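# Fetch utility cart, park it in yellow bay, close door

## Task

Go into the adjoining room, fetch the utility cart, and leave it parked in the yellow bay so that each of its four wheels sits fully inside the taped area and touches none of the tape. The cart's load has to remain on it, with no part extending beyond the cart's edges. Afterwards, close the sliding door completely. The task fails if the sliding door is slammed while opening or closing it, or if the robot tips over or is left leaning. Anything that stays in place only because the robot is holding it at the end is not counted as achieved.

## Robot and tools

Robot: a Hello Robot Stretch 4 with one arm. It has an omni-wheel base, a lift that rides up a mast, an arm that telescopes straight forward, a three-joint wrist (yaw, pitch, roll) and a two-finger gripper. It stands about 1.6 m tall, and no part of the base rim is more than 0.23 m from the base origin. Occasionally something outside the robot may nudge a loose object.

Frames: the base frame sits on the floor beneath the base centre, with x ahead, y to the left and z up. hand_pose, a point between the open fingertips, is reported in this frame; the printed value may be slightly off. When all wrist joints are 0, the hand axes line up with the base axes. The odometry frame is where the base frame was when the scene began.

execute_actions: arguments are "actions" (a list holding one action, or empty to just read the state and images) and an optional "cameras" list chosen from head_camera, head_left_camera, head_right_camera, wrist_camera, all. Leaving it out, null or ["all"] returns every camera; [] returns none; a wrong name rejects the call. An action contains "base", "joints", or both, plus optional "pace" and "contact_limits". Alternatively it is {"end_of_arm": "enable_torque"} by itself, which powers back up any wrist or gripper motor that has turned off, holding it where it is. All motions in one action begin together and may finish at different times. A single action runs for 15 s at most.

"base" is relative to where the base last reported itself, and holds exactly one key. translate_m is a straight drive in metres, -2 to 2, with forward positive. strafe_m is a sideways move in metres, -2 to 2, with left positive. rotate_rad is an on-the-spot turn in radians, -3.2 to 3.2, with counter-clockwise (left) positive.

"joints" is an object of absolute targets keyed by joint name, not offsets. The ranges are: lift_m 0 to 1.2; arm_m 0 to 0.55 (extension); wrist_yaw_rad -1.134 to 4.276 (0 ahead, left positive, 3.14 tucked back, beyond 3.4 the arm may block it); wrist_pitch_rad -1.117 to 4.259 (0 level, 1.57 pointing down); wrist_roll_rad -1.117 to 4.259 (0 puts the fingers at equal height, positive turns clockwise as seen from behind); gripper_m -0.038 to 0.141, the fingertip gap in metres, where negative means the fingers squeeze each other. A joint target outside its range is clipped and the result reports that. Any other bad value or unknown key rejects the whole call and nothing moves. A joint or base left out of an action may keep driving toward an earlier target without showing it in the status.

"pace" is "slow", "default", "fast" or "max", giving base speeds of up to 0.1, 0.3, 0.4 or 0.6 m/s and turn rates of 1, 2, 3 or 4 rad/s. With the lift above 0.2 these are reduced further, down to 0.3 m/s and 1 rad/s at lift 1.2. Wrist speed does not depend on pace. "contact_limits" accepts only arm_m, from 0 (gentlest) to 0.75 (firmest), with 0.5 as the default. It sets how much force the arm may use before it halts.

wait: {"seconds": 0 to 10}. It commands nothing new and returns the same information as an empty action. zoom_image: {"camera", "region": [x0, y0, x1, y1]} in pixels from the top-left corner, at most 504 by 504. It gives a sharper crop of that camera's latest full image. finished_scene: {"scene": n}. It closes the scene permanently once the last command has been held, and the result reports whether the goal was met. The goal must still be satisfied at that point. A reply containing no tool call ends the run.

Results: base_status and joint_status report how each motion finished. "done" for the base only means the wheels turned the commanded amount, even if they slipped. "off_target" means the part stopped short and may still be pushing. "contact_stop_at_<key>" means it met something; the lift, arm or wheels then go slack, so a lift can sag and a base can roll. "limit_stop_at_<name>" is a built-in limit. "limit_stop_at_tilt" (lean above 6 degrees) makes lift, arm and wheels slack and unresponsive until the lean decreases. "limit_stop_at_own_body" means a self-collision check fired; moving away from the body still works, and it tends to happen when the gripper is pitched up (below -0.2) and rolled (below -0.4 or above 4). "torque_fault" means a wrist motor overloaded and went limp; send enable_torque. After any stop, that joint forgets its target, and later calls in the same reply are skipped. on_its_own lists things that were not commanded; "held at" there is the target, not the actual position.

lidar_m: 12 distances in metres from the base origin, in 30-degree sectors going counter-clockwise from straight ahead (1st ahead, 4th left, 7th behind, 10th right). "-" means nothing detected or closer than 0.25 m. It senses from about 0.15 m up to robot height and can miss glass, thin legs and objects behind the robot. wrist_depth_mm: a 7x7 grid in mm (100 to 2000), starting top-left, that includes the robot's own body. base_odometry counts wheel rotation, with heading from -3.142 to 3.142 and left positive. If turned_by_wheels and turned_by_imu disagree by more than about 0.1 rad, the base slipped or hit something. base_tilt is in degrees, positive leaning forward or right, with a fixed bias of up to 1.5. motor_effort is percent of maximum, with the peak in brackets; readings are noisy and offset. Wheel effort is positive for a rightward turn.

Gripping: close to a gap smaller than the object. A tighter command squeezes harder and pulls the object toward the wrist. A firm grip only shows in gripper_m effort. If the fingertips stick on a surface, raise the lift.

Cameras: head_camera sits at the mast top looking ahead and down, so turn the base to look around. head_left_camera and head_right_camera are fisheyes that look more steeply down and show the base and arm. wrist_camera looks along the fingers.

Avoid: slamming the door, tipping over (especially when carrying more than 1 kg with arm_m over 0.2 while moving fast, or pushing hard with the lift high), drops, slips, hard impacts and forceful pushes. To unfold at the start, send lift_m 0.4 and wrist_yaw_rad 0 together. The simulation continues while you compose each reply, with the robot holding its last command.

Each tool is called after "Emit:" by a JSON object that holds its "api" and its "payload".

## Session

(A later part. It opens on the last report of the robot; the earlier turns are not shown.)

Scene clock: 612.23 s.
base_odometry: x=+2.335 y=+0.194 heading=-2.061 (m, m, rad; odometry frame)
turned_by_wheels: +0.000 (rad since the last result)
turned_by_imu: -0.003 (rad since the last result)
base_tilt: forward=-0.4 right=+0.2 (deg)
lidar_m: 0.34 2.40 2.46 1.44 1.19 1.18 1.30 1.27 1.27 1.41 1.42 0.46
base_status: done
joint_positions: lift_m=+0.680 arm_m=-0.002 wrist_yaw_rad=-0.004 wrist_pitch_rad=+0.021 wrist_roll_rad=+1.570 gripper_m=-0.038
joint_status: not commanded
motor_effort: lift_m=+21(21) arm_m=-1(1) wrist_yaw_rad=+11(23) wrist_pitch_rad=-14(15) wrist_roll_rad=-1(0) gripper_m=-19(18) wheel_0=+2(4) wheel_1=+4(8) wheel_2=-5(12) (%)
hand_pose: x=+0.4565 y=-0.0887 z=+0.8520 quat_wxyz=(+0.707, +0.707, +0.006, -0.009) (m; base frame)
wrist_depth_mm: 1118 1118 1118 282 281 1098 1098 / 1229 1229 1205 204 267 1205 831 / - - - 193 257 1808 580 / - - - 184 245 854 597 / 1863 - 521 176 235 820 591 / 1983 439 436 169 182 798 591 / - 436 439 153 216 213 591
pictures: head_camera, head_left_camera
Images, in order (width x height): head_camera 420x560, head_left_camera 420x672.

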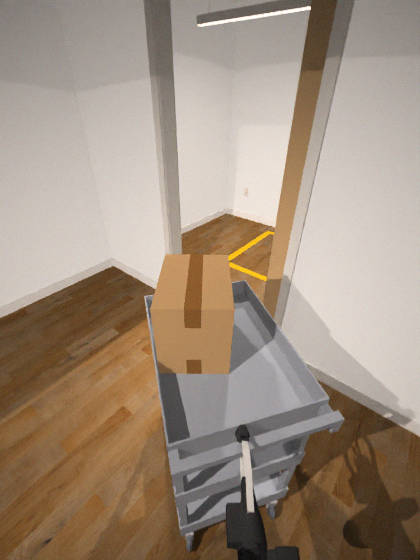

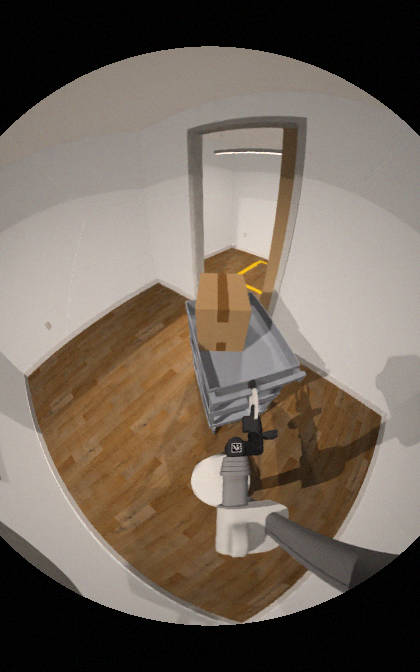

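Emit:
{"api": "execute_actions", "payload": {"actions": [{"base":{"strafe_m":0.5},"pace":"slow"}], "cameras": []}}

Emit:
{"api": "execute_actions", "payload": {"actions": [{"base":{"rotate_rad":-0.35},"pace":"slow"}], "cameras": ["head_camera","head_left_camera"]}}

Scene clock: 627.10 s.
base_odometry: x=+2.776 y=-0.041 heading=-2.061 (m, m, rad; odometry frame)
turned_by_wheels: +0.000 (rad since the last result)
turned_by_imu: -0.008 (rad since the last result)
base_tilt: forward=-0.3 right=+0.2 (deg)
lidar_m: 0.42 2.09 2.06 1.04 0.89 0.86 0.95 1.49 1.67 1.84 0.40 0.38
base_status: done
joint_positions: lift_m=+0.680 arm_m=-0.002 wrist_yaw_rad=-0.004 wrist_pitch_rad=+0.021 wrist_roll_rad=+1.570 gripper_m=-0.037
joint_status: not commanded
motor_effort: lift_m=+21(21) arm_m=-1(1) wrist_yaw_rad=+9(23) wrist_pitch_rad=-15(14) wrist_roll_rad=+0(0) gripper_m=-21(24) wheel_0=-5(11) wheel_1=+1(9) wheel_2=+0(4) (%)
hand_pose: x=+0.4566 y=-0.0886 z=+0.8520 quat_wxyz=(+0.707, +0.707, +0.006, -0.009) (m; base frame)
wrist_depth_mm: - - 500 109 160 162 603 / - 397 394 116 172 175 597 / 1863 430 415 124 185 190 597 / 1921 1921 477 134 199 691 597 / - - - 145 215 1756 539 / - - - 159 182 1863 1336 / - - - 164 257 1618 1336
pictures: none
No camera images: the call's "cameras" was empty. Leave "cameras" out to get every camera's image.

Scene clock: 628.57 s.
base_odometry: x=+2.776 y=-0.041 heading=-2.410 (m, m, rad; odometry frame)
turned_by_wheels: -0.349 (rad since the last result)
turned_by_imu: -0.350 (rad since the last result)
base_tilt: forward=-0.4 right=+0.2 (deg)
lidar_m: 0.37 2.08 2.05 1.60 0.94 0.85 0.87 1.08 1.66 1.67 1.91 0.45
base_status: done
joint_positions: lift_m=+0.680 arm_m=-0.002 wrist_yaw_rad=+0.004 wrist_pitch_rad=+0.021 wrist_roll_rad=+1.570 gripper_m=-0.038
joint_status: not commanded
motor_effort: lift_m=+21(21) arm_m=-1(1) wrist_yaw_rad=-13(47) wrist_pitch_rad=-14(12) wrist_roll_rad=+0(0) gripper_m=-17(20) wheel_0=+5(13) wheel_1=+5(6) wheel_2=+1(12) (%)
hand_pose: x=+0.4572 y=-0.0864 z=+0.8520 quat_wxyz=(+0.707, +0.707, +0.009, -0.006) (m; base frame)
wrist_depth_mm: 1397 1366 1366 178 239 1366 1336 / 1464 1464 1464 176 237 1430 569 / 1661 1661 1661 174 235 809 597 / - - 544 173 232 831 597 / - 452 445 170 229 831 597 / 1863 469 452 168 184 798 591 / 1921 473 473 153 224 224 574
pictures: head_camera, head_left_camera
Images, in order (width x height): head_camera 420x560, head_left_camera 420x672.

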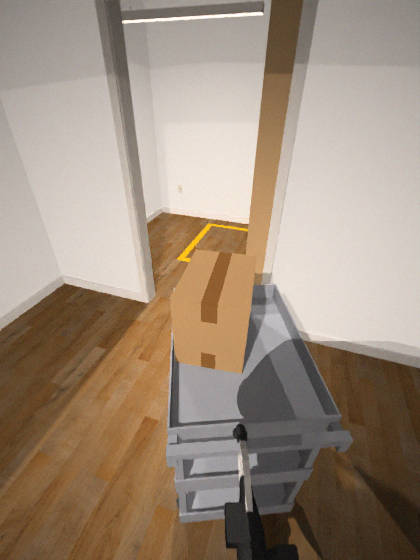

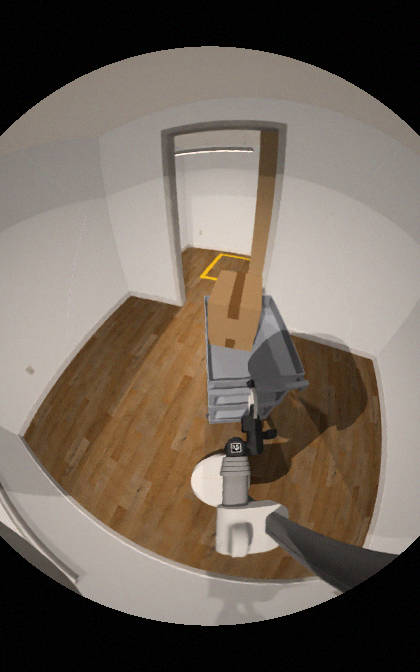

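Emit:
{"api": "execute_actions", "payload": {"actions": [{"base":{"strafe_m":-0.5},"pace":"slow"}], "cameras": []}}

Emit:
{"api": "execute_actions", "payload": {"actions": [{"base":{"rotate_rad":0.45},"pace":"slow"}], "cameras": ["head_camera"]}}

Emit:
{"api": "execute_actions", "payload": {"actions": [{"base":{"translate_m":0.3},"pace":"slow"}], "cameras": ["head_camera","head_left_camera"]}}

Scene clock: 647.67 s.
base_odometry: x=+2.442 y=+0.331 heading=-2.410 (m, m, rad; odometry frame)
turned_by_wheels: +0.000 (rad since the last result)
turned_by_imu: +0.002 (rad since the last result)
base_tilt: forward=-0.5 right=+0.2 (deg)
lidar_m: 0.26 0.32 2.53 1.84 1.17 1.02 1.04 1.27 1.18 1.20 1.45 0.52
base_status: done
joint_positions: lift_m=+0.680 arm_m=-0.002 wrist_yaw_rad=+0.009 wrist_pitch_rad=+0.021 wrist_roll_rad=+1.570 gripper_m=-0.037
joint_status: not commanded
on_its_own: wrist_yaw_rad is at rest, and its effort (-26) is outside its rest range (-13 to +13)
motor_effort: lift_m=+21(21) arm_m=-1(1) wrist_yaw_rad=-26(30) wrist_pitch_rad=-14(16) wrist_roll_rad=-1(0) gripper_m=-19(20) wheel_0=+5(12) wheel_1=-1(6) wheel_2=+2(2) (%)
hand_pose: x=+0.4577 y=-0.0849 z=+0.8518 quat_wxyz=(+0.707, +0.707, +0.011, -0.004) (m; base frame)
wrist_depth_mm: 1255 1255 1229 1229 1229 1229 1205 / 1308 1281 1281 377 1229 1255 1255 / 1366 1366 1366 353 379 1336 462 / 1397 1430 1430 281 307 1397 525 / 1618 1499 1499 187 258 1464 559 / - - - 165 182 741 591 / - 392 - 147 200 196 585
pictures: none
No camera images: the call's "cameras" was empty. Leave "cameras" out to get every camera's image.

Scene clock: 649.30 s.
base_odometry: x=+2.442 y=+0.331 heading=-1.960 (m, m, rad; odometry frame)
turned_by_wheels: +0.449 (rad since the last result)
turned_by_imu: +0.445 (rad since the last result)
base_tilt: forward=-0.4 right=+0.4 (deg)
lidar_m: 0.38 2.53 2.16 1.21 1.02 1.03 1.18 1.19 1.19 1.38 1.55 0.44
base_status: done
joint_positions: lift_m=+0.680 arm_m=-0.002 wrist_yaw_rad=+0.000 wrist_pitch_rad=+0.021 wrist_roll_rad=+1.570 gripper_m=-0.037
joint_status: not commanded
motor_effort: lift_m=+21(21) arm_m=-1(1) wrist_yaw_rad=-2(67) wrist_pitch_rad=-14(16) wrist_roll_rad=+0(1) gripper_m=-19(21) wheel_0=-1(13) wheel_1=-3(8) wheel_2=-2(20) (%)
hand_pose: x=+0.4569 y=-0.0875 z=+0.8520 quat_wxyz=(+0.707, +0.707, +0.007, -0.007) (m; base frame)
wrist_depth_mm: 1336 1308 1308 182 243 1308 1255 / 1708 - - 180 240 1576 554 / - - - 176 237 788 597 / 1983 - 661 174 234 831 591 / - 449 445 171 229 820 591 / - 459 445 169 182 820 591 / - 462 466 166 222 222 591
pictures: head_camera
Images, in order (width x height): head_camera 420x560.

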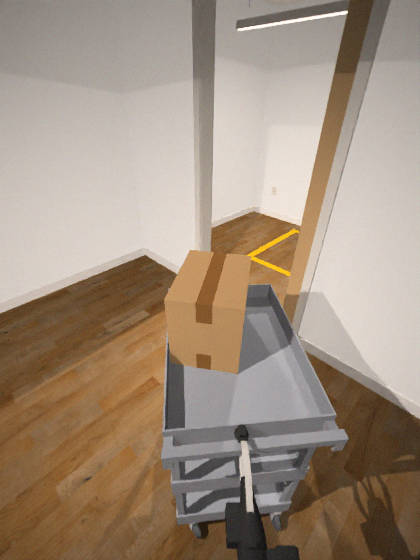

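Scene clock: 653.60 s.
base_odometry: x=+2.329 y=+0.053 heading=-1.960 (m, m, rad; odometry frame)
turned_by_wheels: +0.000 (rad since the last result)
turned_by_imu: -0.001 (rad since the last result)
base_tilt: forward=-0.4 right=+0.2 (deg)
lidar_m: 0.36 0.37 2.33 1.44 1.24 1.24 1.44 1.40 1.39 1.59 1.33 0.44
base_status: done
joint_positions: lift_m=+0.680 arm_m=-0.002 wrist_yaw_rad=+0.001 wrist_pitch_rad=+0.020 wrist_roll_rad=+1.570 gripper_m=-0.037
joint_status: not commanded
motor_effort: lift_m=+21(21) arm_m=-1(1) wrist_yaw_rad=-5(11) wrist_pitch_rad=-12(18) wrist_roll_rad=+1(0) gripper_m=-18(19) wheel_0=+4(7) wheel_1=+4(7) wheel_2=-3(12) (%)
hand_pose: x=+0.4570 y=-0.0871 z=+0.8521 quat_wxyz=(+0.707, +0.707, +0.008, -0.007) (m; base frame)
wrist_depth_mm: 1229 1255 1229 192 255 1229 1229 / - - - 187 249 - 544 / - - - 182 243 842 603 / - - - 177 236 820 597 / 1863 525 439 173 232 820 591 / - 445 439 169 183 809 591 / - 452 452 152 220 219 591
pictures: head_camera, head_left_camera
Images, in order (width x height): head_camera 420x560, head_left_camera 420x672.

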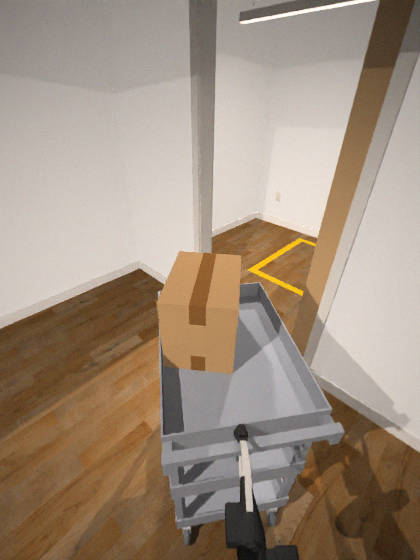

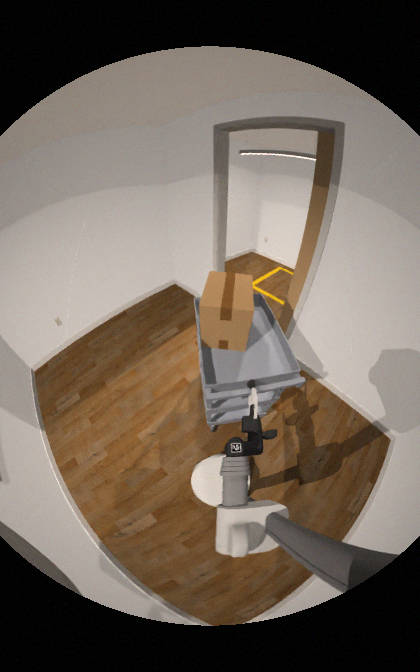

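Emit:
{"api": "execute_actions", "payload": {"actions": [{"base":{"strafe_m":0.42},"pace":"slow"}], "cameras": []}}

Emit:
{"api": "execute_actions", "payload": {"actions": [{"base":{"rotate_rad":-0.4},"pace":"slow"}], "cameras": ["head_camera"]}}

Emit:
{"api": "execute_actions", "payload": {"actions": [{"base":{"strafe_m":0.36},"pace":"slow"}], "cameras": []}}

Emit:
{"api": "execute_actions", "payload": {"actions": [{"base":{"rotate_rad":-0.35},"pace":"slow"}], "cameras": ["head_camera","head_left_camera"]}}

Scene clock: 668.30 s.
base_odometry: x=+2.717 y=-0.106 heading=-1.960 (m, m, rad; odometry frame)
turned_by_wheels: +0.000 (rad since the last result)
turned_by_imu: -0.006 (rad since the last result)
base_tilt: forward=-0.4 right=+0.2 (deg)
lidar_m: 0.45 2.03 2.00 1.08 0.95 0.95 1.11 1.71 1.71 1.92 0.40 0.38
base_status: done
joint_positions: lift_m=+0.680 arm_m=-0.002 wrist_yaw_rad=-0.004 wrist_pitch_rad=+0.020 wrist_roll_rad=+1.570 gripper_m=-0.037
joint_status: not commanded
motor_effort: lift_m=+21(21) arm_m=-1(1) wrist_yaw_rad=+10(25) wrist_pitch_rad=-13(13) wrist_roll_rad=+0(0) gripper_m=-21(19) wheel_0=-6(10) wheel_1=+2(8) wheel_2=-1(3) (%)
hand_pose: x=+0.4566 y=-0.0886 z=+0.8521 quat_wxyz=(+0.707, +0.707, +0.006, -0.009) (m; base frame)
wrist_depth_mm: - - 530 108 160 161 603 / - 436 418 116 171 174 603 / 1808 427 413 124 185 190 603 / - 1921 469 134 199 683 597 / - - - 145 216 1756 549 / - - - 158 182 1863 1308 / - 1983 1983 164 258 1618 1336
pictures: none
No camera images: the call's "cameras" was empty. Leave "cameras" out to get every camera's image.

Scene clock: 669.83 s.
base_odometry: x=+2.717 y=-0.106 heading=-2.360 (m, m, rad; odometry frame)
turned_by_wheels: -0.399 (rad since the last result)
turned_by_imu: -0.401 (rad since the last result)
base_tilt: forward=-0.4 right=+0.2 (deg)
lidar_m: 0.37 0.38 2.03 1.62 1.01 0.94 0.96 1.20 1.69 1.72 1.80 0.44
base_status: done
joint_positions: lift_m=+0.680 arm_m=-0.002 wrist_yaw_rad=+0.003 wrist_pitch_rad=+0.020 wrist_roll_rad=+1.570 gripper_m=-0.038
joint_status: not commanded
motor_effort: lift_m=+21(21) arm_m=-1(1) wrist_yaw_rad=-11(46) wrist_pitch_rad=-13(13) wrist_roll_rad=+0(0) gripper_m=-19(20) wheel_0=+4(13) wheel_1=+3(4) wheel_2=+2(12) (%)
hand_pose: x=+0.4572 y=-0.0866 z=+0.8521 quat_wxyz=(+0.707, +0.707, +0.008, -0.006) (m; base frame)
wrist_depth_mm: 1308 1308 1308 191 255 1281 1255 / 1366 1336 1336 187 248 1366 554 / - - - 181 242 842 603 / - - - 177 236 820 603 / - 500 442 173 232 820 597 / 1756 449 442 169 183 809 591 / 1921 455 452 151 220 220 591
pictures: head_camera
Images, in order (width x height): head_camera 420x560.

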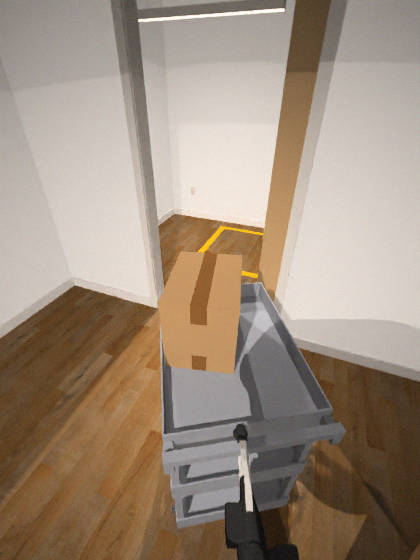

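Scene clock: 674.57 s.
base_odometry: x=+2.970 y=-0.362 heading=-2.360 (m, m, rad; odometry frame)
turned_by_wheels: +0.000 (rad since the last result)
turned_by_imu: -0.005 (rad since the last result)
base_tilt: forward=-0.5 right=+0.2 (deg)
lidar_m: 0.42 1.85 1.70 1.42 0.88 0.78 0.83 1.05 2.04 2.07 0.41 0.39
base_status: done
joint_positions: lift_m=+0.680 arm_m=-0.002 wrist_yaw_rad=-0.006 wrist_pitch_rad=+0.020 wrist_roll_rad=+1.570 gripper_m=-0.037
joint_status: not commanded
on_its_own: wrist_yaw_rad is at rest, and its effort (+15) is outside its rest range (-13 to +13)
motor_effort: lift_m=+21(21) arm_m=-1(1) wrist_yaw_rad=+15(27) wrist_pitch_rad=-11(14) wrist_roll_rad=+0(0) gripper_m=-18(19) wheel_0=-4(9) wheel_1=+1(8) wheel_2=-1(2) (%)
hand_pose: x=+0.4564 y=-0.0892 z=+0.8522 quat_wxyz=(+0.707, +0.707, +0.005, -0.009) (m; base frame)
wrist_depth_mm: 1576 1576 1397 122 175 177 603 / - - 492 128 184 187 603 / - 418 418 135 194 723 603 / - 477 455 144 205 741 597 / 1808 1808 517 152 218 1618 585 / 1863 1921 1808 163 182 1808 535 / - 1983 1983 153 248 1618 1366
pictures: none
No camera images: the call's "cameras" was empty. Leave "cameras" out to get every camera's image.

Scene clock: 676.03 s.
base_odometry: x=+2.971 y=-0.362 heading=-2.709 (m, m, rad; odometry frame)
turned_by_wheels: -0.349 (rad since the last result)
turned_by_imu: -0.350 (rad since the last result)
base_tilt: forward=-0.4 right=+0.2 (deg)
lidar_m: 0.37 0.38 1.76 1.69 1.11 0.83 0.78 0.86 1.20 2.03 2.13 0.44
base_status: done
joint_positions: lift_m=+0.680 arm_m=-0.002 wrist_yaw_rad=+0.004 wrist_pitch_rad=+0.020 wrist_roll_rad=+1.570 gripper_m=-0.037
joint_status: not commanded
on_its_own: wrist_yaw_rad is at rest, and its effort (-14) is outside its rest range (-13 to +13)
motor_effort: lift_m=+21(21) arm_m=-2(1) wrist_yaw_rad=-14(44) wrist_pitch_rad=-14(13) wrist_roll_rad=+0(0) gripper_m=-17(22) wheel_0=+5(11) wheel_1=+5(4) wheel_2=+2(12) (%)
hand_pose: x=+0.4573 y=-0.0862 z=+0.8522 quat_wxyz=(+0.707, +0.707, +0.009, -0.006) (m; base frame)
wrist_depth_mm: 1576 1618 1537 195 257 1537 1366 / 1618 1576 1576 190 251 1537 549 / 1576 1618 1576 183 245 854 597 / 1756 1756 1756 179 238 831 597 / - 535 442 174 232 831 597 / - 449 439 170 183 809 591 / - 452 452 152 220 219 591
pictures: head_camera, head_left_camera
Images, in order (width x height): head_camera 420x560, head_left_camera 420x672.

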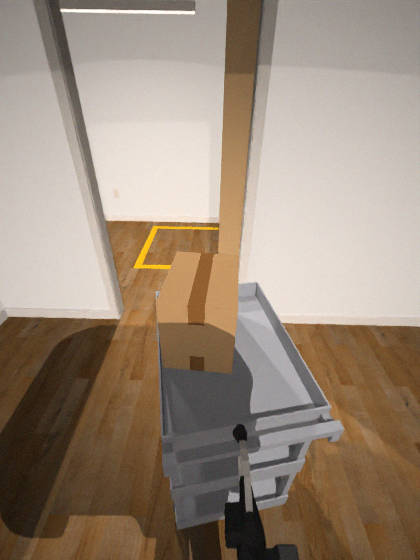

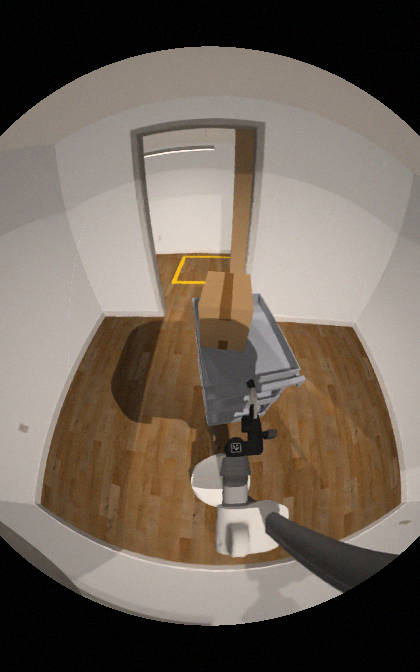

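Emit:
{"api": "execute_actions", "payload": {"actions": [{"base":{"translate_m":-0.3},"pace":"slow"}], "cameras": []}}

Emit:
{"api": "execute_actions", "payload": {"actions": [{"base":{"strafe_m":-0.5},"pace":"slow"}], "cameras": []}}

Emit:
{"api": "execute_actions", "payload": {"actions": [{"base":{"rotate_rad":0.5},"pace":"slow"}], "cameras": ["head_camera"]}}

Emit:
{"api": "execute_actions", "payload": {"actions": [{"base":{"translate_m":0.4},"pace":"slow"}], "cameras": ["head_camera","head_left_camera"]}}

Scene clock: 694.07 s.
base_odometry: x=+3.243 y=-0.236 heading=-2.710 (m, m, rad; odometry frame)
turned_by_wheels: -0.001 (rad since the last result)
turned_by_imu: -0.002 (rad since the last result)
base_tilt: forward=-0.3 right=+0.2 (deg)
lidar_m: 0.37 2.19 1.76 1.70 0.70 0.50 0.49 0.55 0.79 2.02 2.13 0.43
base_status: done
joint_positions: lift_m=+0.680 arm_m=-0.002 wrist_yaw_rad=-0.004 wrist_pitch_rad=+0.020 wrist_roll_rad=+1.570 gripper_m=-0.037
joint_status: not commanded
motor_effort: lift_m=+21(21) arm_m=-2(1) wrist_yaw_rad=+10(23) wrist_pitch_rad=-15(11) wrist_roll_rad=+1(1) gripper_m=-20(22) wheel_0=-5(7) wheel_1=-5(5) wheel_2=+2(13) (%)
hand_pose: x=+0.4566 y=-0.0886 z=+0.8521 quat_wxyz=(+0.707, +0.707, +0.006, -0.009) (m; base frame)
wrist_depth_mm: 1921 1921 1921 173 232 1863 1336 / 1921 1921 1921 171 232 1756 580 / 1921 1863 1921 171 230 820 603 / 1921 - 530 170 230 831 597 / 1983 452 445 169 229 831 597 / 1983 473 452 168 182 778 597 / 1983 492 484 167 226 225 574
pictures: none
No camera images: the call's "cameras" was empty. Leave "cameras" out to get every camera's image.

Scene clock: 700.20 s.
base_odometry: x=+3.033 y=+0.218 heading=-2.709 (m, m, rad; odometry frame)
turned_by_wheels: +0.000 (rad since the last result)
turned_by_imu: +0.003 (rad since the last result)
base_tilt: forward=-0.4 right=+0.1 (deg)
lidar_m: 0.27 0.32 2.28 1.95 0.72 0.55 0.54 0.58 0.81 1.52 1.61 0.50
base_status: done
joint_positions: lift_m=+0.680 arm_m=-0.002 wrist_yaw_rad=+0.008 wrist_pitch_rad=+0.020 wrist_roll_rad=+1.570 gripper_m=-0.037
joint_status: not commanded
on_its_own: wrist_yaw_rad is at rest, and its effort (-26) is outside its rest range (-13 to +13)
motor_effort: lift_m=+21(21) arm_m=-1(1) wrist_yaw_rad=-26(30) wrist_pitch_rad=-15(16) wrist_roll_rad=+0(0) gripper_m=-18(22) wheel_0=+6(11) wheel_1=-1(5) wheel_2=+2(1) (%)
hand_pose: x=+0.4577 y=-0.0850 z=+0.8521 quat_wxyz=(+0.707, +0.707, +0.010, -0.004) (m; base frame)
wrist_depth_mm: 1863 1921 1863 1863 1863 1863 1336 / 1921 1921 1921 366 394 1808 1308 / 1921 1863 1921 336 347 1756 455 / 1921 1921 1921 282 290 1863 530 / 1921 1921 1863 186 255 1863 574 / 1921 - - 166 183 759 591 / 1921 389 - 150 202 198 591
pictures: none
No camera images: the call's "cameras" was empty. Leave "cameras" out to get every camera's image.

Scene clock: 701.90 s.
base_odometry: x=+3.033 y=+0.218 heading=-2.210 (m, m, rad; odometry frame)
turned_by_wheels: +0.499 (rad since the last result)
turned_by_imu: +0.495 (rad since the last result)
base_tilt: forward=-0.4 right=+0.2 (deg)
lidar_m: 0.38 0.43 2.20 0.73 0.54 0.54 0.56 0.76 1.53 1.59 2.13 0.44
base_status: done
joint_positions: lift_m=+0.680 arm_m=-0.002 wrist_yaw_rad=-0.002 wrist_pitch_rad=+0.020 wrist_roll_rad=+1.570 gripper_m=-0.037
joint_status: not commanded
motor_effort: lift_m=+21(21) arm_m=-1(1) wrist_yaw_rad=+4(65) wrist_pitch_rad=-10(14) wrist_roll_rad=+0(1) gripper_m=-20(23) wheel_0=-5(12) wheel_1=-4(12) wheel_2=-1(18) (%)
hand_pose: x=+0.4568 y=-0.0880 z=+0.8522 quat_wxyz=(+0.707, +0.707, +0.006, -0.008) (m; base frame)
wrist_depth_mm: 1708 1708 1708 163 222 1661 1308 / 1863 1983 1983 163 223 798 585 / 1983 - - 165 224 831 603 / - - 480 165 225 831 603 / - 459 449 166 225 820 597 / - - 462 167 182 768 597 / - - 496 151 228 228 559
pictures: head_camera
Images, in order (width x height): head_camera 420x560.

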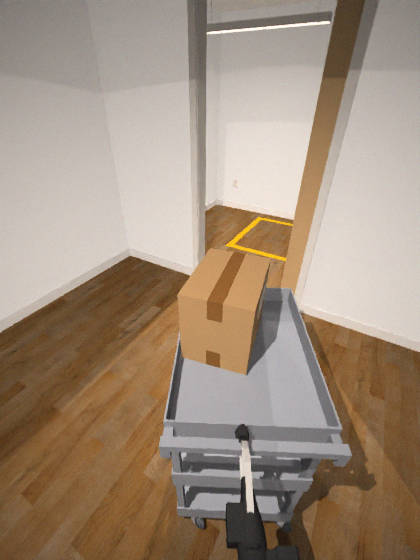

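Scene clock: 707.20 s.
base_odometry: x=+2.795 y=-0.103 heading=-2.210 (m, m, rad; odometry frame)
turned_by_wheels: +0.000 (rad since the last result)
turned_by_imu: -0.001 (rad since the last result)
base_tilt: forward=-0.4 right=+0.2 (deg)
lidar_m: 0.40 0.45 2.00 1.23 0.91 0.87 0.90 1.26 1.72 1.79 1.77 0.43
base_status: done
joint_positions: lift_m=+0.680 arm_m=-0.002 wrist_yaw_rad=+0.001 wrist_pitch_rad=+0.020 wrist_roll_rad=+1.570 gripper_m=-0.038
joint_status: not commanded
motor_effort: lift_m=+21(21) arm_m=-2(1) wrist_yaw_rad=-4(15) wrist_pitch_rad=-14(13) wrist_roll_rad=+1(0) gripper_m=-18(18) wheel_0=+4(7) wheel_1=+4(8) wheel_2=-3(12) (%)
hand_pose: x=+0.4570 y=-0.0873 z=+0.8522 quat_wxyz=(+0.707, +0.707, +0.007, -0.007) (m; base frame)
wrist_depth_mm: 1499 1537 1499 149 206 1308 559 / - - - 153 209 768 609 / - - 609 155 213 778 597 / 1863 445 439 158 218 778 597 / 1921 469 459 162 223 831 591 / - 1983 477 165 181 788 591 / - - - 146 232 231 539
pictures: head_camera, head_left_camera
Images, in order (width x height): head_camera 420x560, head_left_camera 420x672.

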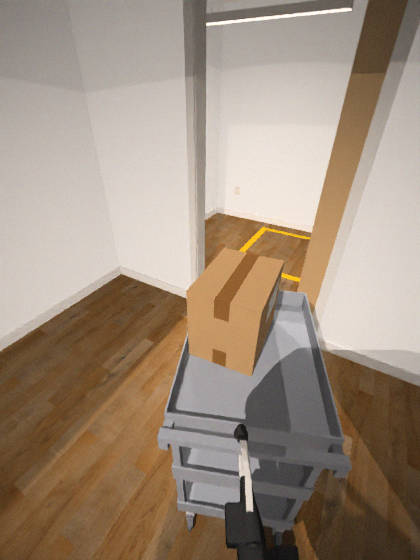

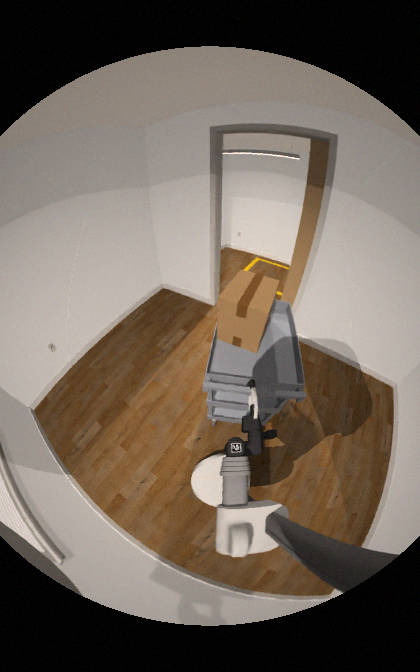

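Emit:
{"api": "execute_actions", "payload": {"actions": [{"base":{"strafe_m":-0.1},"pace":"slow"}], "cameras": []}}

Emit:
{"api": "execute_actions", "payload": {"actions": [{"base":{"translate_m":0.25},"pace":"slow"}], "cameras": ["head_camera","head_left_camera"]}}

Scene clock: 719.13 s.
base_odometry: x=+2.715 y=-0.044 heading=-2.210 (m, m, rad; odometry frame)
turned_by_wheels: +0.000 (rad since the last result)
turned_by_imu: +0.000 (rad since the last result)
base_tilt: forward=-0.3 right=+0.2 (deg)
lidar_m: 0.38 0.40 2.09 1.33 0.97 0.93 0.97 1.34 1.64 1.71 1.73 0.43
base_status: done
joint_positions: lift_m=+0.680 arm_m=-0.002 wrist_yaw_rad=+0.007 wrist_pitch_rad=+0.020 wrist_roll_rad=+1.570 gripper_m=-0.037
joint_status: not commanded
on_its_own: wrist_yaw_rad is at rest, and its effort (-23) is outside its rest range (-13 to +13)
motor_effort: lift_m=+21(21) arm_m=-2(1) wrist_yaw_rad=-23(27) wrist_pitch_rad=-10(15) wrist_roll_rad=+1(0) gripper_m=-18(20) wheel_0=+4(10) wheel_1=-2(7) wheel_2=+2(1) (%)
hand_pose: x=+0.4576 y=-0.0853 z=+0.8522 quat_wxyz=(+0.707, +0.707, +0.010, -0.005) (m; base frame)
wrist_depth_mm: 1336 1308 1308 167 226 1308 1281 / - - - 167 227 1499 580 / - - - 167 227 809 597 / - - 535 167 226 831 597 / 1921 449 442 167 226 820 591 / - 473 452 167 182 778 591 / - 496 484 147 226 225 574
pictures: none
No camera images: the call's "cameras" was empty. Leave "cameras" out to get every camera's image.

Scene clock: 722.93 s.
base_odometry: x=+2.566 y=-0.244 heading=-2.210 (m, m, rad; odometry frame)
turned_by_wheels: +0.000 (rad since the last result)
turned_by_imu: -0.003 (rad since the last result)
base_tilt: forward=-0.4 right=+0.2 (deg)
lidar_m: 0.39 0.42 1.96 1.62 1.17 1.14 1.19 1.65 1.76 1.83 1.51 0.43
base_status: done
joint_positions: lift_m=+0.680 arm_m=-0.002 wrist_yaw_rad=-0.005 wrist_pitch_rad=+0.020 wrist_roll_rad=+1.570 gripper_m=-0.038
joint_status: not commanded
motor_effort: lift_m=+21(21) arm_m=-1(1) wrist_yaw_rad=+13(23) wrist_pitch_rad=-15(13) wrist_roll_rad=+1(0) gripper_m=-15(20) wheel_0=+1(6) wheel_1=+3(8) wheel_2=-5(12) (%)
hand_pose: x=+0.4565 y=-0.0889 z=+0.8522 quat_wxyz=(+0.707, +0.707, +0.005, -0.009) (m; base frame)
wrist_depth_mm: 1255 1255 1229 163 222 1205 1060 / - - - 164 223 809 585 / - - - 164 224 831 597 / - - 496 165 224 831 597 / - 459 445 166 225 820 597 / 1708 477 455 166 181 778 591 / 1921 1756 492 146 227 226 554
pictures: head_camera, head_left_camera
Images, in order (width x height): head_camera 420x560, head_left_camera 420x672.

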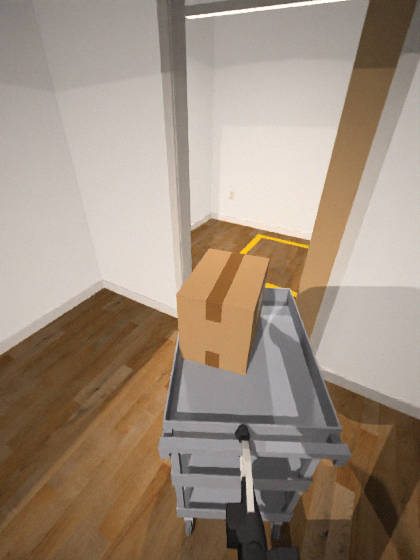

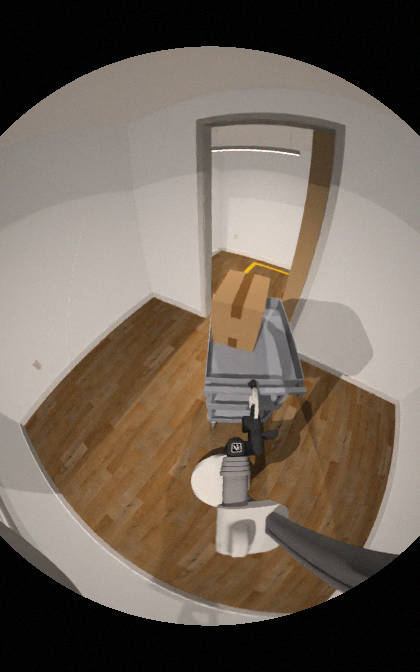

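Emit:
{"api": "execute_actions", "payload": {"actions": [{"base":{"translate_m":0.2},"pace":"slow"}], "cameras": []}}

Emit:
{"api": "execute_actions", "payload": {"actions": [{"base":{"strafe_m":0.3},"pace":"slow"}], "cameras": []}}

Emit:
{"api": "execute_actions", "payload": {"actions": [{"base":{"rotate_rad":-0.3},"pace":"slow"}], "cameras": ["head_camera","head_left_camera"]}}

Scene clock: 733.27 s.
base_odometry: x=+2.446 y=-0.405 heading=-2.210 (m, m, rad; odometry frame)
turned_by_wheels: +0.000 (rad since the last result)
turned_by_imu: -0.004 (rad since the last result)
base_tilt: forward=-0.4 right=+0.3 (deg)
lidar_m: 0.40 0.44 1.86 1.91 1.34 1.31 1.38 1.86 1.86 1.83 1.32 0.42
base_status: done
joint_positions: lift_m=+0.680 arm_m=-0.002 wrist_yaw_rad=-0.005 wrist_pitch_rad=+0.020 wrist_roll_rad=+1.570 gripper_m=-0.038
joint_status: not commanded
on_its_own: wrist_yaw_rad is at rest, and its effort (+14) is outside its rest range (-13 to +13)
motor_effort: lift_m=+21(21) arm_m=-1(1) wrist_yaw_rad=+14(16) wrist_pitch_rad=-15(12) wrist_roll_rad=+0(0) gripper_m=-17(18) wheel_0=+1(4) wheel_1=+2(2) wheel_2=-5(12) (%)
hand_pose: x=+0.4565 y=-0.0890 z=+0.8522 quat_wxyz=(+0.707, +0.707, +0.005, -0.009) (m; base frame)
wrist_depth_mm: 1078 1078 1078 152 208 1060 569 / - - - 155 212 732 603 / - - 654 157 216 768 597 / - 459 439 160 220 820 591 / - 466 455 163 223 820 597 / 1430 1397 469 165 181 768 597 / 1576 1537 1576 146 230 230 549
pictures: none
No camera images: the call's "cameras" was empty. Leave "cameras" out to get every camera's image.

Scene clock: 737.40 s.
base_odometry: x=+2.687 y=-0.584 heading=-2.210 (m, m, rad; odometry frame)
turned_by_wheels: +0.000 (rad since the last result)
turned_by_imu: -0.005 (rad since the last result)
base_tilt: forward=-0.4 right=+0.2 (deg)
lidar_m: 0.43 1.69 1.61 1.68 1.17 1.14 1.23 1.67 2.13 2.03 0.37 0.36
base_status: done
joint_positions: lift_m=+0.680 arm_m=-0.002 wrist_yaw_rad=-0.004 wrist_pitch_rad=+0.020 wrist_roll_rad=+1.570 gripper_m=-0.037
joint_status: not commanded
motor_effort: lift_m=+21(21) arm_m=-1(1) wrist_yaw_rad=+10(24) wrist_pitch_rad=-13(11) wrist_roll_rad=+0(0) gripper_m=-20(24) wheel_0=-5(10) wheel_1=+0(5) wheel_2=+0(4) (%)
hand_pose: x=+0.4566 y=-0.0886 z=+0.8522 quat_wxyz=(+0.707, +0.707, +0.006, -0.009) (m; base frame)
wrist_depth_mm: - - 459 - 148 148 591 / - 387 384 103 158 160 603 / - 433 418 112 172 178 603 / 1464 1366 492 123 191 621 591 / 1499 1464 1464 136 211 1430 539 / 1661 1661 1576 153 182 1537 1336 / 1863 1756 1808 160 268 1618 1308
pictures: none
No camera images: the call's "cameras" was empty. Leave "cameras" out to get every camera's image.

Scene clock: 738.77 s.
base_odometry: x=+2.687 y=-0.584 heading=-2.510 (m, m, rad; odometry frame)
turned_by_wheels: -0.299 (rad since the last result)
turned_by_imu: -0.300 (rad since the last result)
base_tilt: forward=-0.4 right=+0.2 (deg)
lidar_m: 0.39 0.42 1.60 1.61 1.38 1.13 1.13 1.34 2.14 2.13 1.70 0.43
base_status: done
joint_positions: lift_m=+0.680 arm_m=-0.002 wrist_yaw_rad=+0.004 wrist_pitch_rad=+0.020 wrist_roll_rad=+1.570 gripper_m=-0.038
joint_status: not commanded
motor_effort: lift_m=+21(21) arm_m=-2(2) wrist_yaw_rad=-13(49) wrist_pitch_rad=-13(15) wrist_roll_rad=+0(0) gripper_m=-16(24) wheel_0=+5(14) wheel_1=+3(8) wheel_2=+2(11) (%)
hand_pose: x=+0.4573 y=-0.0863 z=+0.8522 quat_wxyz=(+0.707, +0.707, +0.008, -0.006) (m; base frame)
wrist_depth_mm: 1118 1118 1098 154 211 1098 559 / 1308 1308 1308 156 214 778 603 / - - 668 159 216 778 597 / - 504 439 161 221 831 597 / - 466 452 164 224 831 597 / - 1397 469 166 183 759 591 / 1366 1366 1366 148 230 231 554
pictures: head_camera, head_left_camera
Images, in order (width x height): head_camera 420x560, head_left_camera 420x672.

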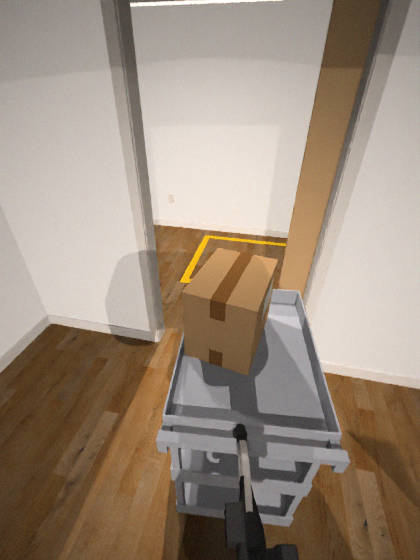

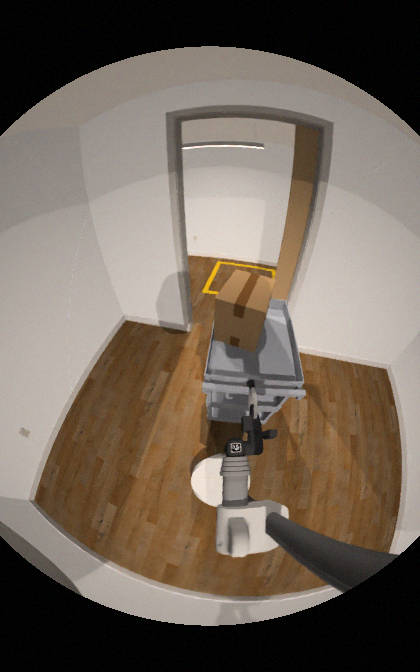

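Emit:
{"api": "execute_actions", "payload": {"actions": [{"base":{"strafe_m":-0.14},"pace":"slow"}], "cameras": []}}

Emit:
{"api": "execute_actions", "payload": {"actions": [{"base":{"translate_m":0.25},"pace":"slow"}], "cameras": ["head_camera","head_left_camera"]}}

Scene clock: 746.87 s.
base_odometry: x=+2.605 y=-0.471 heading=-2.509 (m, m, rad; odometry frame)
turned_by_wheels: +0.001 (rad since the last result)
turned_by_imu: +0.000 (rad since the last result)
base_tilt: forward=-0.4 right=+0.2 (deg)
lidar_m: 0.38 0.39 1.75 1.74 1.39 1.16 1.20 1.38 2.00 1.98 1.64 0.43
base_status: done
joint_positions: lift_m=+0.680 arm_m=-0.002 wrist_yaw_rad=+0.005 wrist_pitch_rad=+0.020 wrist_roll_rad=+1.570 gripper_m=-0.038
joint_status: not commanded
on_its_own: wrist_yaw_rad is at rest, and its effort (-16) is outside its rest range (-13 to +13)
motor_effort: lift_m=+21(21) arm_m=-1(2) wrist_yaw_rad=-16(27) wrist_pitch_rad=-9(13) wrist_roll_rad=+0(1) gripper_m=-16(19) wheel_0=+7(12) wheel_1=+0(5) wheel_2=+0(1) (%)
hand_pose: x=+0.4574 y=-0.0860 z=+0.8522 quat_wxyz=(+0.707, +0.707, +0.009, -0.005) (m; base frame)
wrist_depth_mm: 1098 1098 1098 185 247 1078 1078 / 1138 1138 1138 181 241 1098 554 / - - - 178 237 788 597 / - - - 174 234 831 597 / - 504 442 172 229 831 597 / - 452 439 168 183 809 591 / 1430 459 455 148 222 220 591
pictures: none
No camera images: the call's "cameras" was empty. Leave "cameras" out to get every camera's image.

Scene clock: 750.63 s.
base_odometry: x=+2.403 y=-0.618 heading=-2.509 (m, m, rad; odometry frame)
turned_by_wheels: +0.000 (rad since the last result)
turned_by_imu: -0.003 (rad since the last result)
base_tilt: forward=-0.4 right=+0.2 (deg)
lidar_m: 0.36 0.38 1.70 1.68 1.74 1.40 1.41 1.65 2.05 2.05 1.38 0.44
base_status: done
joint_positions: lift_m=+0.680 arm_m=-0.002 wrist_yaw_rad=-0.003 wrist_pitch_rad=+0.020 wrist_roll_rad=+1.570 gripper_m=-0.038
joint_status: not commanded
motor_effort: lift_m=+21(21) arm_m=-1(1) wrist_yaw_rad=+7(16) wrist_pitch_rad=-12(15) wrist_roll_rad=+0(0) gripper_m=-15(19) wheel_0=+0(8) wheel_1=+3(6) wheel_2=-5(9) (%)
hand_pose: x=+0.4567 y=-0.0884 z=+0.8523 quat_wxyz=(+0.707, +0.707, +0.006, -0.008) (m; base frame)
wrist_depth_mm: 866 866 854 187 249 854 842 / 1042 1025 1008 183 244 1025 569 / - - - 179 239 768 603 / - - - 175 235 831 603 / - 521 439 171 230 831 597 / - 449 439 168 181 809 597 / - 455 452 147 220 220 585
pictures: head_camera, head_left_camera
Images, in order (width x height): head_camera 420x560, head_left_camera 420x672.

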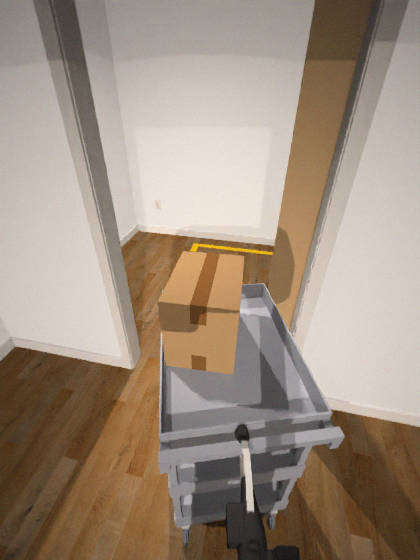

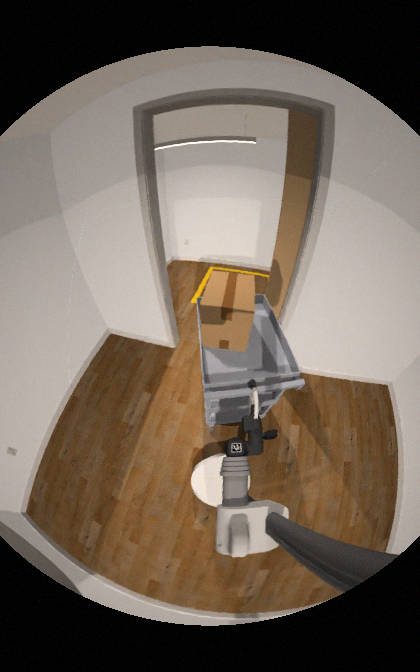

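Emit:
{"api": "execute_actions", "payload": {"actions": [{"base":{"strafe_m":0.27},"pace":"slow"}], "cameras": []}}

Emit:
{"api": "execute_actions", "payload": {"actions": [{"base":{"rotate_rad":-0.2},"pace":"slow"}], "cameras": ["head_camera"]}}

Emit:
{"api": "execute_actions", "payload": {"actions": [{"base":{"translate_m":0.25},"pace":"slow"}], "cameras": ["head_camera","head_left_camera"]}}

Scene clock: 761.87 s.
base_odometry: x=+2.562 y=-0.836 heading=-2.510 (m, m, rad; odometry frame)
turned_by_wheels: +0.000 (rad since the last result)
turned_by_imu: -0.005 (rad since the last result)
base_tilt: forward=-0.4 right=+0.2 (deg)
lidar_m: 0.41 1.36 1.43 1.42 1.62 1.35 1.35 1.57 2.32 2.29 1.41 0.39
base_status: done
joint_positions: lift_m=+0.680 arm_m=-0.002 wrist_yaw_rad=-0.003 wrist_pitch_rad=+0.020 wrist_roll_rad=+1.570 gripper_m=-0.037
joint_status: not commanded
motor_effort: lift_m=+21(21) arm_m=-2(1) wrist_yaw_rad=+5(20) wrist_pitch_rad=-12(11) wrist_roll_rad=+0(1) gripper_m=-22(21) wheel_0=-6(10) wheel_1=+1(7) wheel_2=-1(4) (%)
hand_pose: x=+0.4568 y=-0.0882 z=+0.8523 quat_wxyz=(+0.707, +0.707, +0.006, -0.008) (m; base frame)
wrist_depth_mm: 1060 1042 1060 132 185 188 603 / - - 627 137 193 732 609 / - 508 452 143 200 732 603 / - 459 439 150 210 778 603 / - - 488 156 220 741 597 / - 1160 517 164 181 1661 554 / 1118 1078 1098 151 241 1042 1042
pictures: none
No camera images: the call's "cameras" was empty. Leave "cameras" out to get every camera's image.

Scene clock: 763.03 s.
base_odometry: x=+2.562 y=-0.836 heading=-2.709 (m, m, rad; odometry frame)
turned_by_wheels: -0.199 (rad since the last result)
turned_by_imu: -0.200 (rad since the last result)
base_tilt: forward=-0.4 right=+0.2 (deg)
lidar_m: 0.39 0.40 1.48 1.42 1.50 1.40 1.37 1.45 2.03 2.31 1.69 0.42
base_status: done
joint_positions: lift_m=+0.680 arm_m=-0.002 wrist_yaw_rad=+0.006 wrist_pitch_rad=+0.020 wrist_roll_rad=+1.570 gripper_m=-0.037
joint_status: not commanded
on_its_own: wrist_yaw_rad is at rest, and its effort (-21) is outside its rest range (-13 to +13)
motor_effort: lift_m=+21(21) arm_m=-2(2) wrist_yaw_rad=-21(43) wrist_pitch_rad=-10(11) wrist_roll_rad=+0(0) gripper_m=-16(21) wheel_0=+4(10) wheel_1=+2(4) wheel_2=+5(12) (%)
hand_pose: x=+0.4576 y=-0.0856 z=+0.8523 quat_wxyz=(+0.707, +0.707, +0.009, -0.005) (m; base frame)
wrist_depth_mm: 991 991 976 169 229 991 976 / 1138 1138 1138 168 229 1008 580 / - - - 168 228 809 597 / - - 535 168 228 820 597 / - 449 442 168 228 820 597 / - 473 452 167 183 768 597 / - 496 484 150 227 226 569
pictures: head_camera
Images, in order (width x height): head_camera 420x560.

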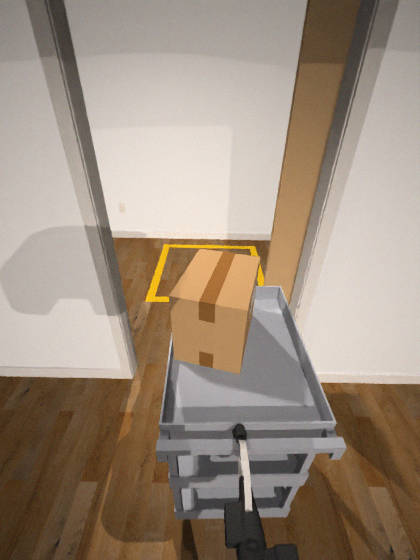

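Scene clock: 766.83 s.
base_odometry: x=+2.336 y=-0.941 heading=-2.708 (m, m, rad; odometry frame)
turned_by_wheels: +0.000 (rad since the last result)
turned_by_imu: -0.001 (rad since the last result)
base_tilt: forward=-0.4 right=+0.2 (deg)
lidar_m: 0.37 0.39 1.38 1.42 1.49 1.66 1.63 1.71 2.36 2.31 1.35 0.43
base_status: done
joint_positions: lift_m=+0.680 arm_m=-0.002 wrist_yaw_rad=+0.001 wrist_pitch_rad=+0.020 wrist_roll_rad=+1.570 gripper_m=-0.038
joint_status: not commanded
motor_effort: lift_m=+21(21) arm_m=-1(1) wrist_yaw_rad=-6(21) wrist_pitch_rad=-11(12) wrist_roll_rad=+0(1) gripper_m=-15(19) wheel_0=+4(7) wheel_1=+5(10) wheel_2=-3(12) (%)
hand_pose: x=+0.4571 y=-0.0870 z=+0.8523 quat_wxyz=(+0.707, +0.707, +0.007, -0.006) (m; base frame)
wrist_depth_mm: 820 809 798 184 246 778 778 / 891 891 878 181 242 878 559 / - - - 177 238 778 603 / - - 741 174 234 831 597 / - 484 439 171 229 831 597 / - 452 442 168 183 809 597 / - 459 459 147 221 220 591
pictures: head_camera, head_left_camera
Images, in order (width x height): head_camera 420x560, head_left_camera 420x672.

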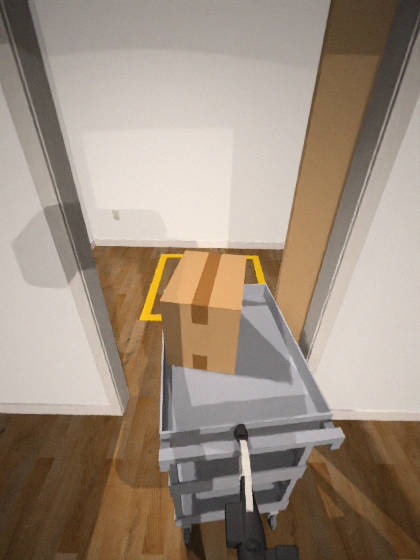

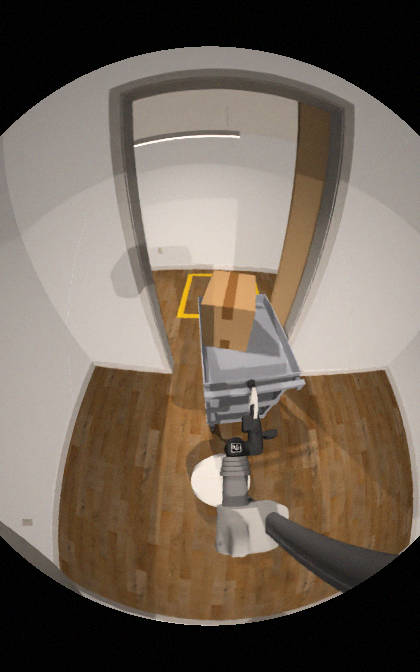

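Emit:
{"api": "execute_actions", "payload": {"actions": [{"base":{"strafe_m":0.13},"pace":"slow"}], "cameras": ["head_camera"]}}

Emit:
{"api": "execute_actions", "payload": {"actions": [{"base":{"translate_m":0.2},"pace":"slow"}], "cameras": ["head_camera","head_left_camera"]}}

Scene clock: 776.07 s.
base_odometry: x=+2.390 y=-1.059 heading=-2.709 (m, m, rad; odometry frame)
turned_by_wheels: +0.000 (rad since the last result)
turned_by_imu: -0.003 (rad since the last result)
base_tilt: forward=-0.4 right=+0.2 (deg)
lidar_m: 0.41 0.43 1.33 1.29 1.37 1.66 1.62 1.71 2.38 2.43 1.35 0.43
base_status: done
joint_positions: lift_m=+0.680 arm_m=-0.002 wrist_yaw_rad=-0.004 wrist_pitch_rad=+0.020 wrist_roll_rad=+1.570 gripper_m=-0.037
joint_status: not commanded
motor_effort: lift_m=+21(21) arm_m=-2(1) wrist_yaw_rad=+9(19) wrist_pitch_rad=-12(10) wrist_roll_rad=+0(1) gripper_m=-19(20) wheel_0=-5(9) wheel_1=+1(4) wheel_2=+0(3) (%)
hand_pose: x=+0.4567 y=-0.0885 z=+0.8523 quat_wxyz=(+0.707, +0.707, +0.006, -0.008) (m; base frame)
wrist_depth_mm: 904 891 891 159 217 878 580 / - - - 161 219 732 603 / - - - 162 220 778 603 / - - 449 163 223 831 603 / - 466 449 165 225 820 597 / - - 469 167 182 759 597 / - - 508 151 229 229 544
pictures: head_camera
Images, in order (width x height): head_camera 420x560.

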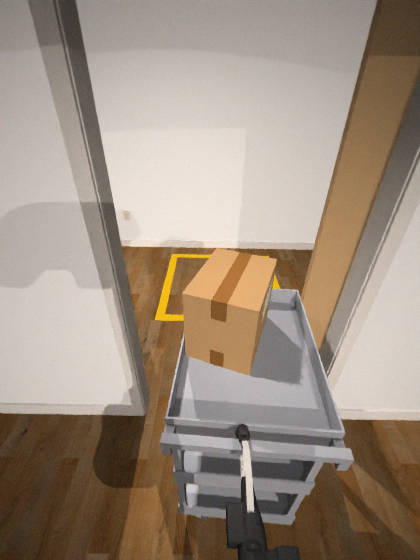

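Scene clock: 779.37 s.
base_odometry: x=+2.209 y=-1.143 heading=-2.708 (m, m, rad; odometry frame)
turned_by_wheels: +0.000 (rad since the last result)
turned_by_imu: -0.001 (rad since the last result)
base_tilt: forward=-0.4 right=+0.2 (deg)
lidar_m: 0.39 0.40 1.09 1.29 1.34 1.88 1.83 1.92 2.54 2.45 1.06 0.43
base_status: done
joint_positions: lift_m=+0.680 arm_m=-0.002 wrist_yaw_rad=+0.003 wrist_pitch_rad=+0.019 wrist_roll_rad=+1.570 gripper_m=-0.038
joint_status: not commanded
motor_effort: lift_m=+21(21) arm_m=-1(1) wrist_yaw_rad=-9(14) wrist_pitch_rad=-10(13) wrist_roll_rad=+0(1) gripper_m=-18(21) wheel_0=+6(7) wheel_1=+4(5) wheel_2=-3(12) (%)
hand_pose: x=+0.4572 y=-0.0867 z=+0.8524 quat_wxyz=(+0.707, +0.707, +0.008, -0.006) (m; base frame)
wrist_depth_mm: - - - 165 225 1618 661 / - - - 166 224 809 585 / - - - 166 226 820 603 / - - 496 166 226 831 597 / - 452 445 167 226 831 597 / - - 459 167 182 788 591 / - - 492 148 228 227 554
pictures: head_camera, head_left_camera
Images, in order (width x height): head_camera 420x560, head_left_camera 420x672.

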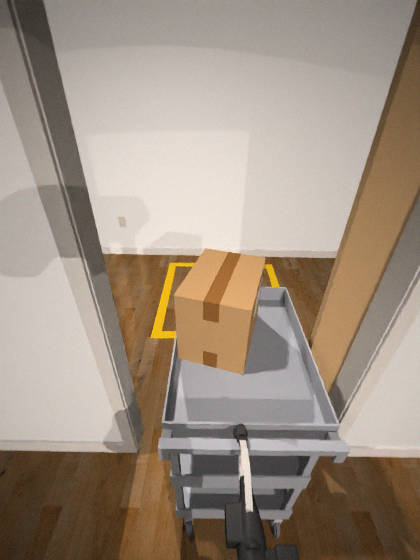

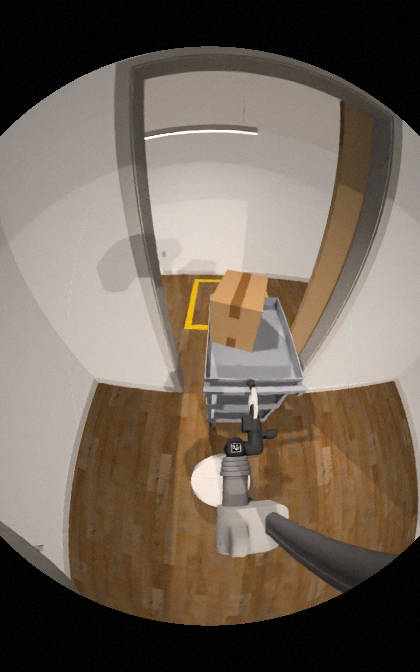

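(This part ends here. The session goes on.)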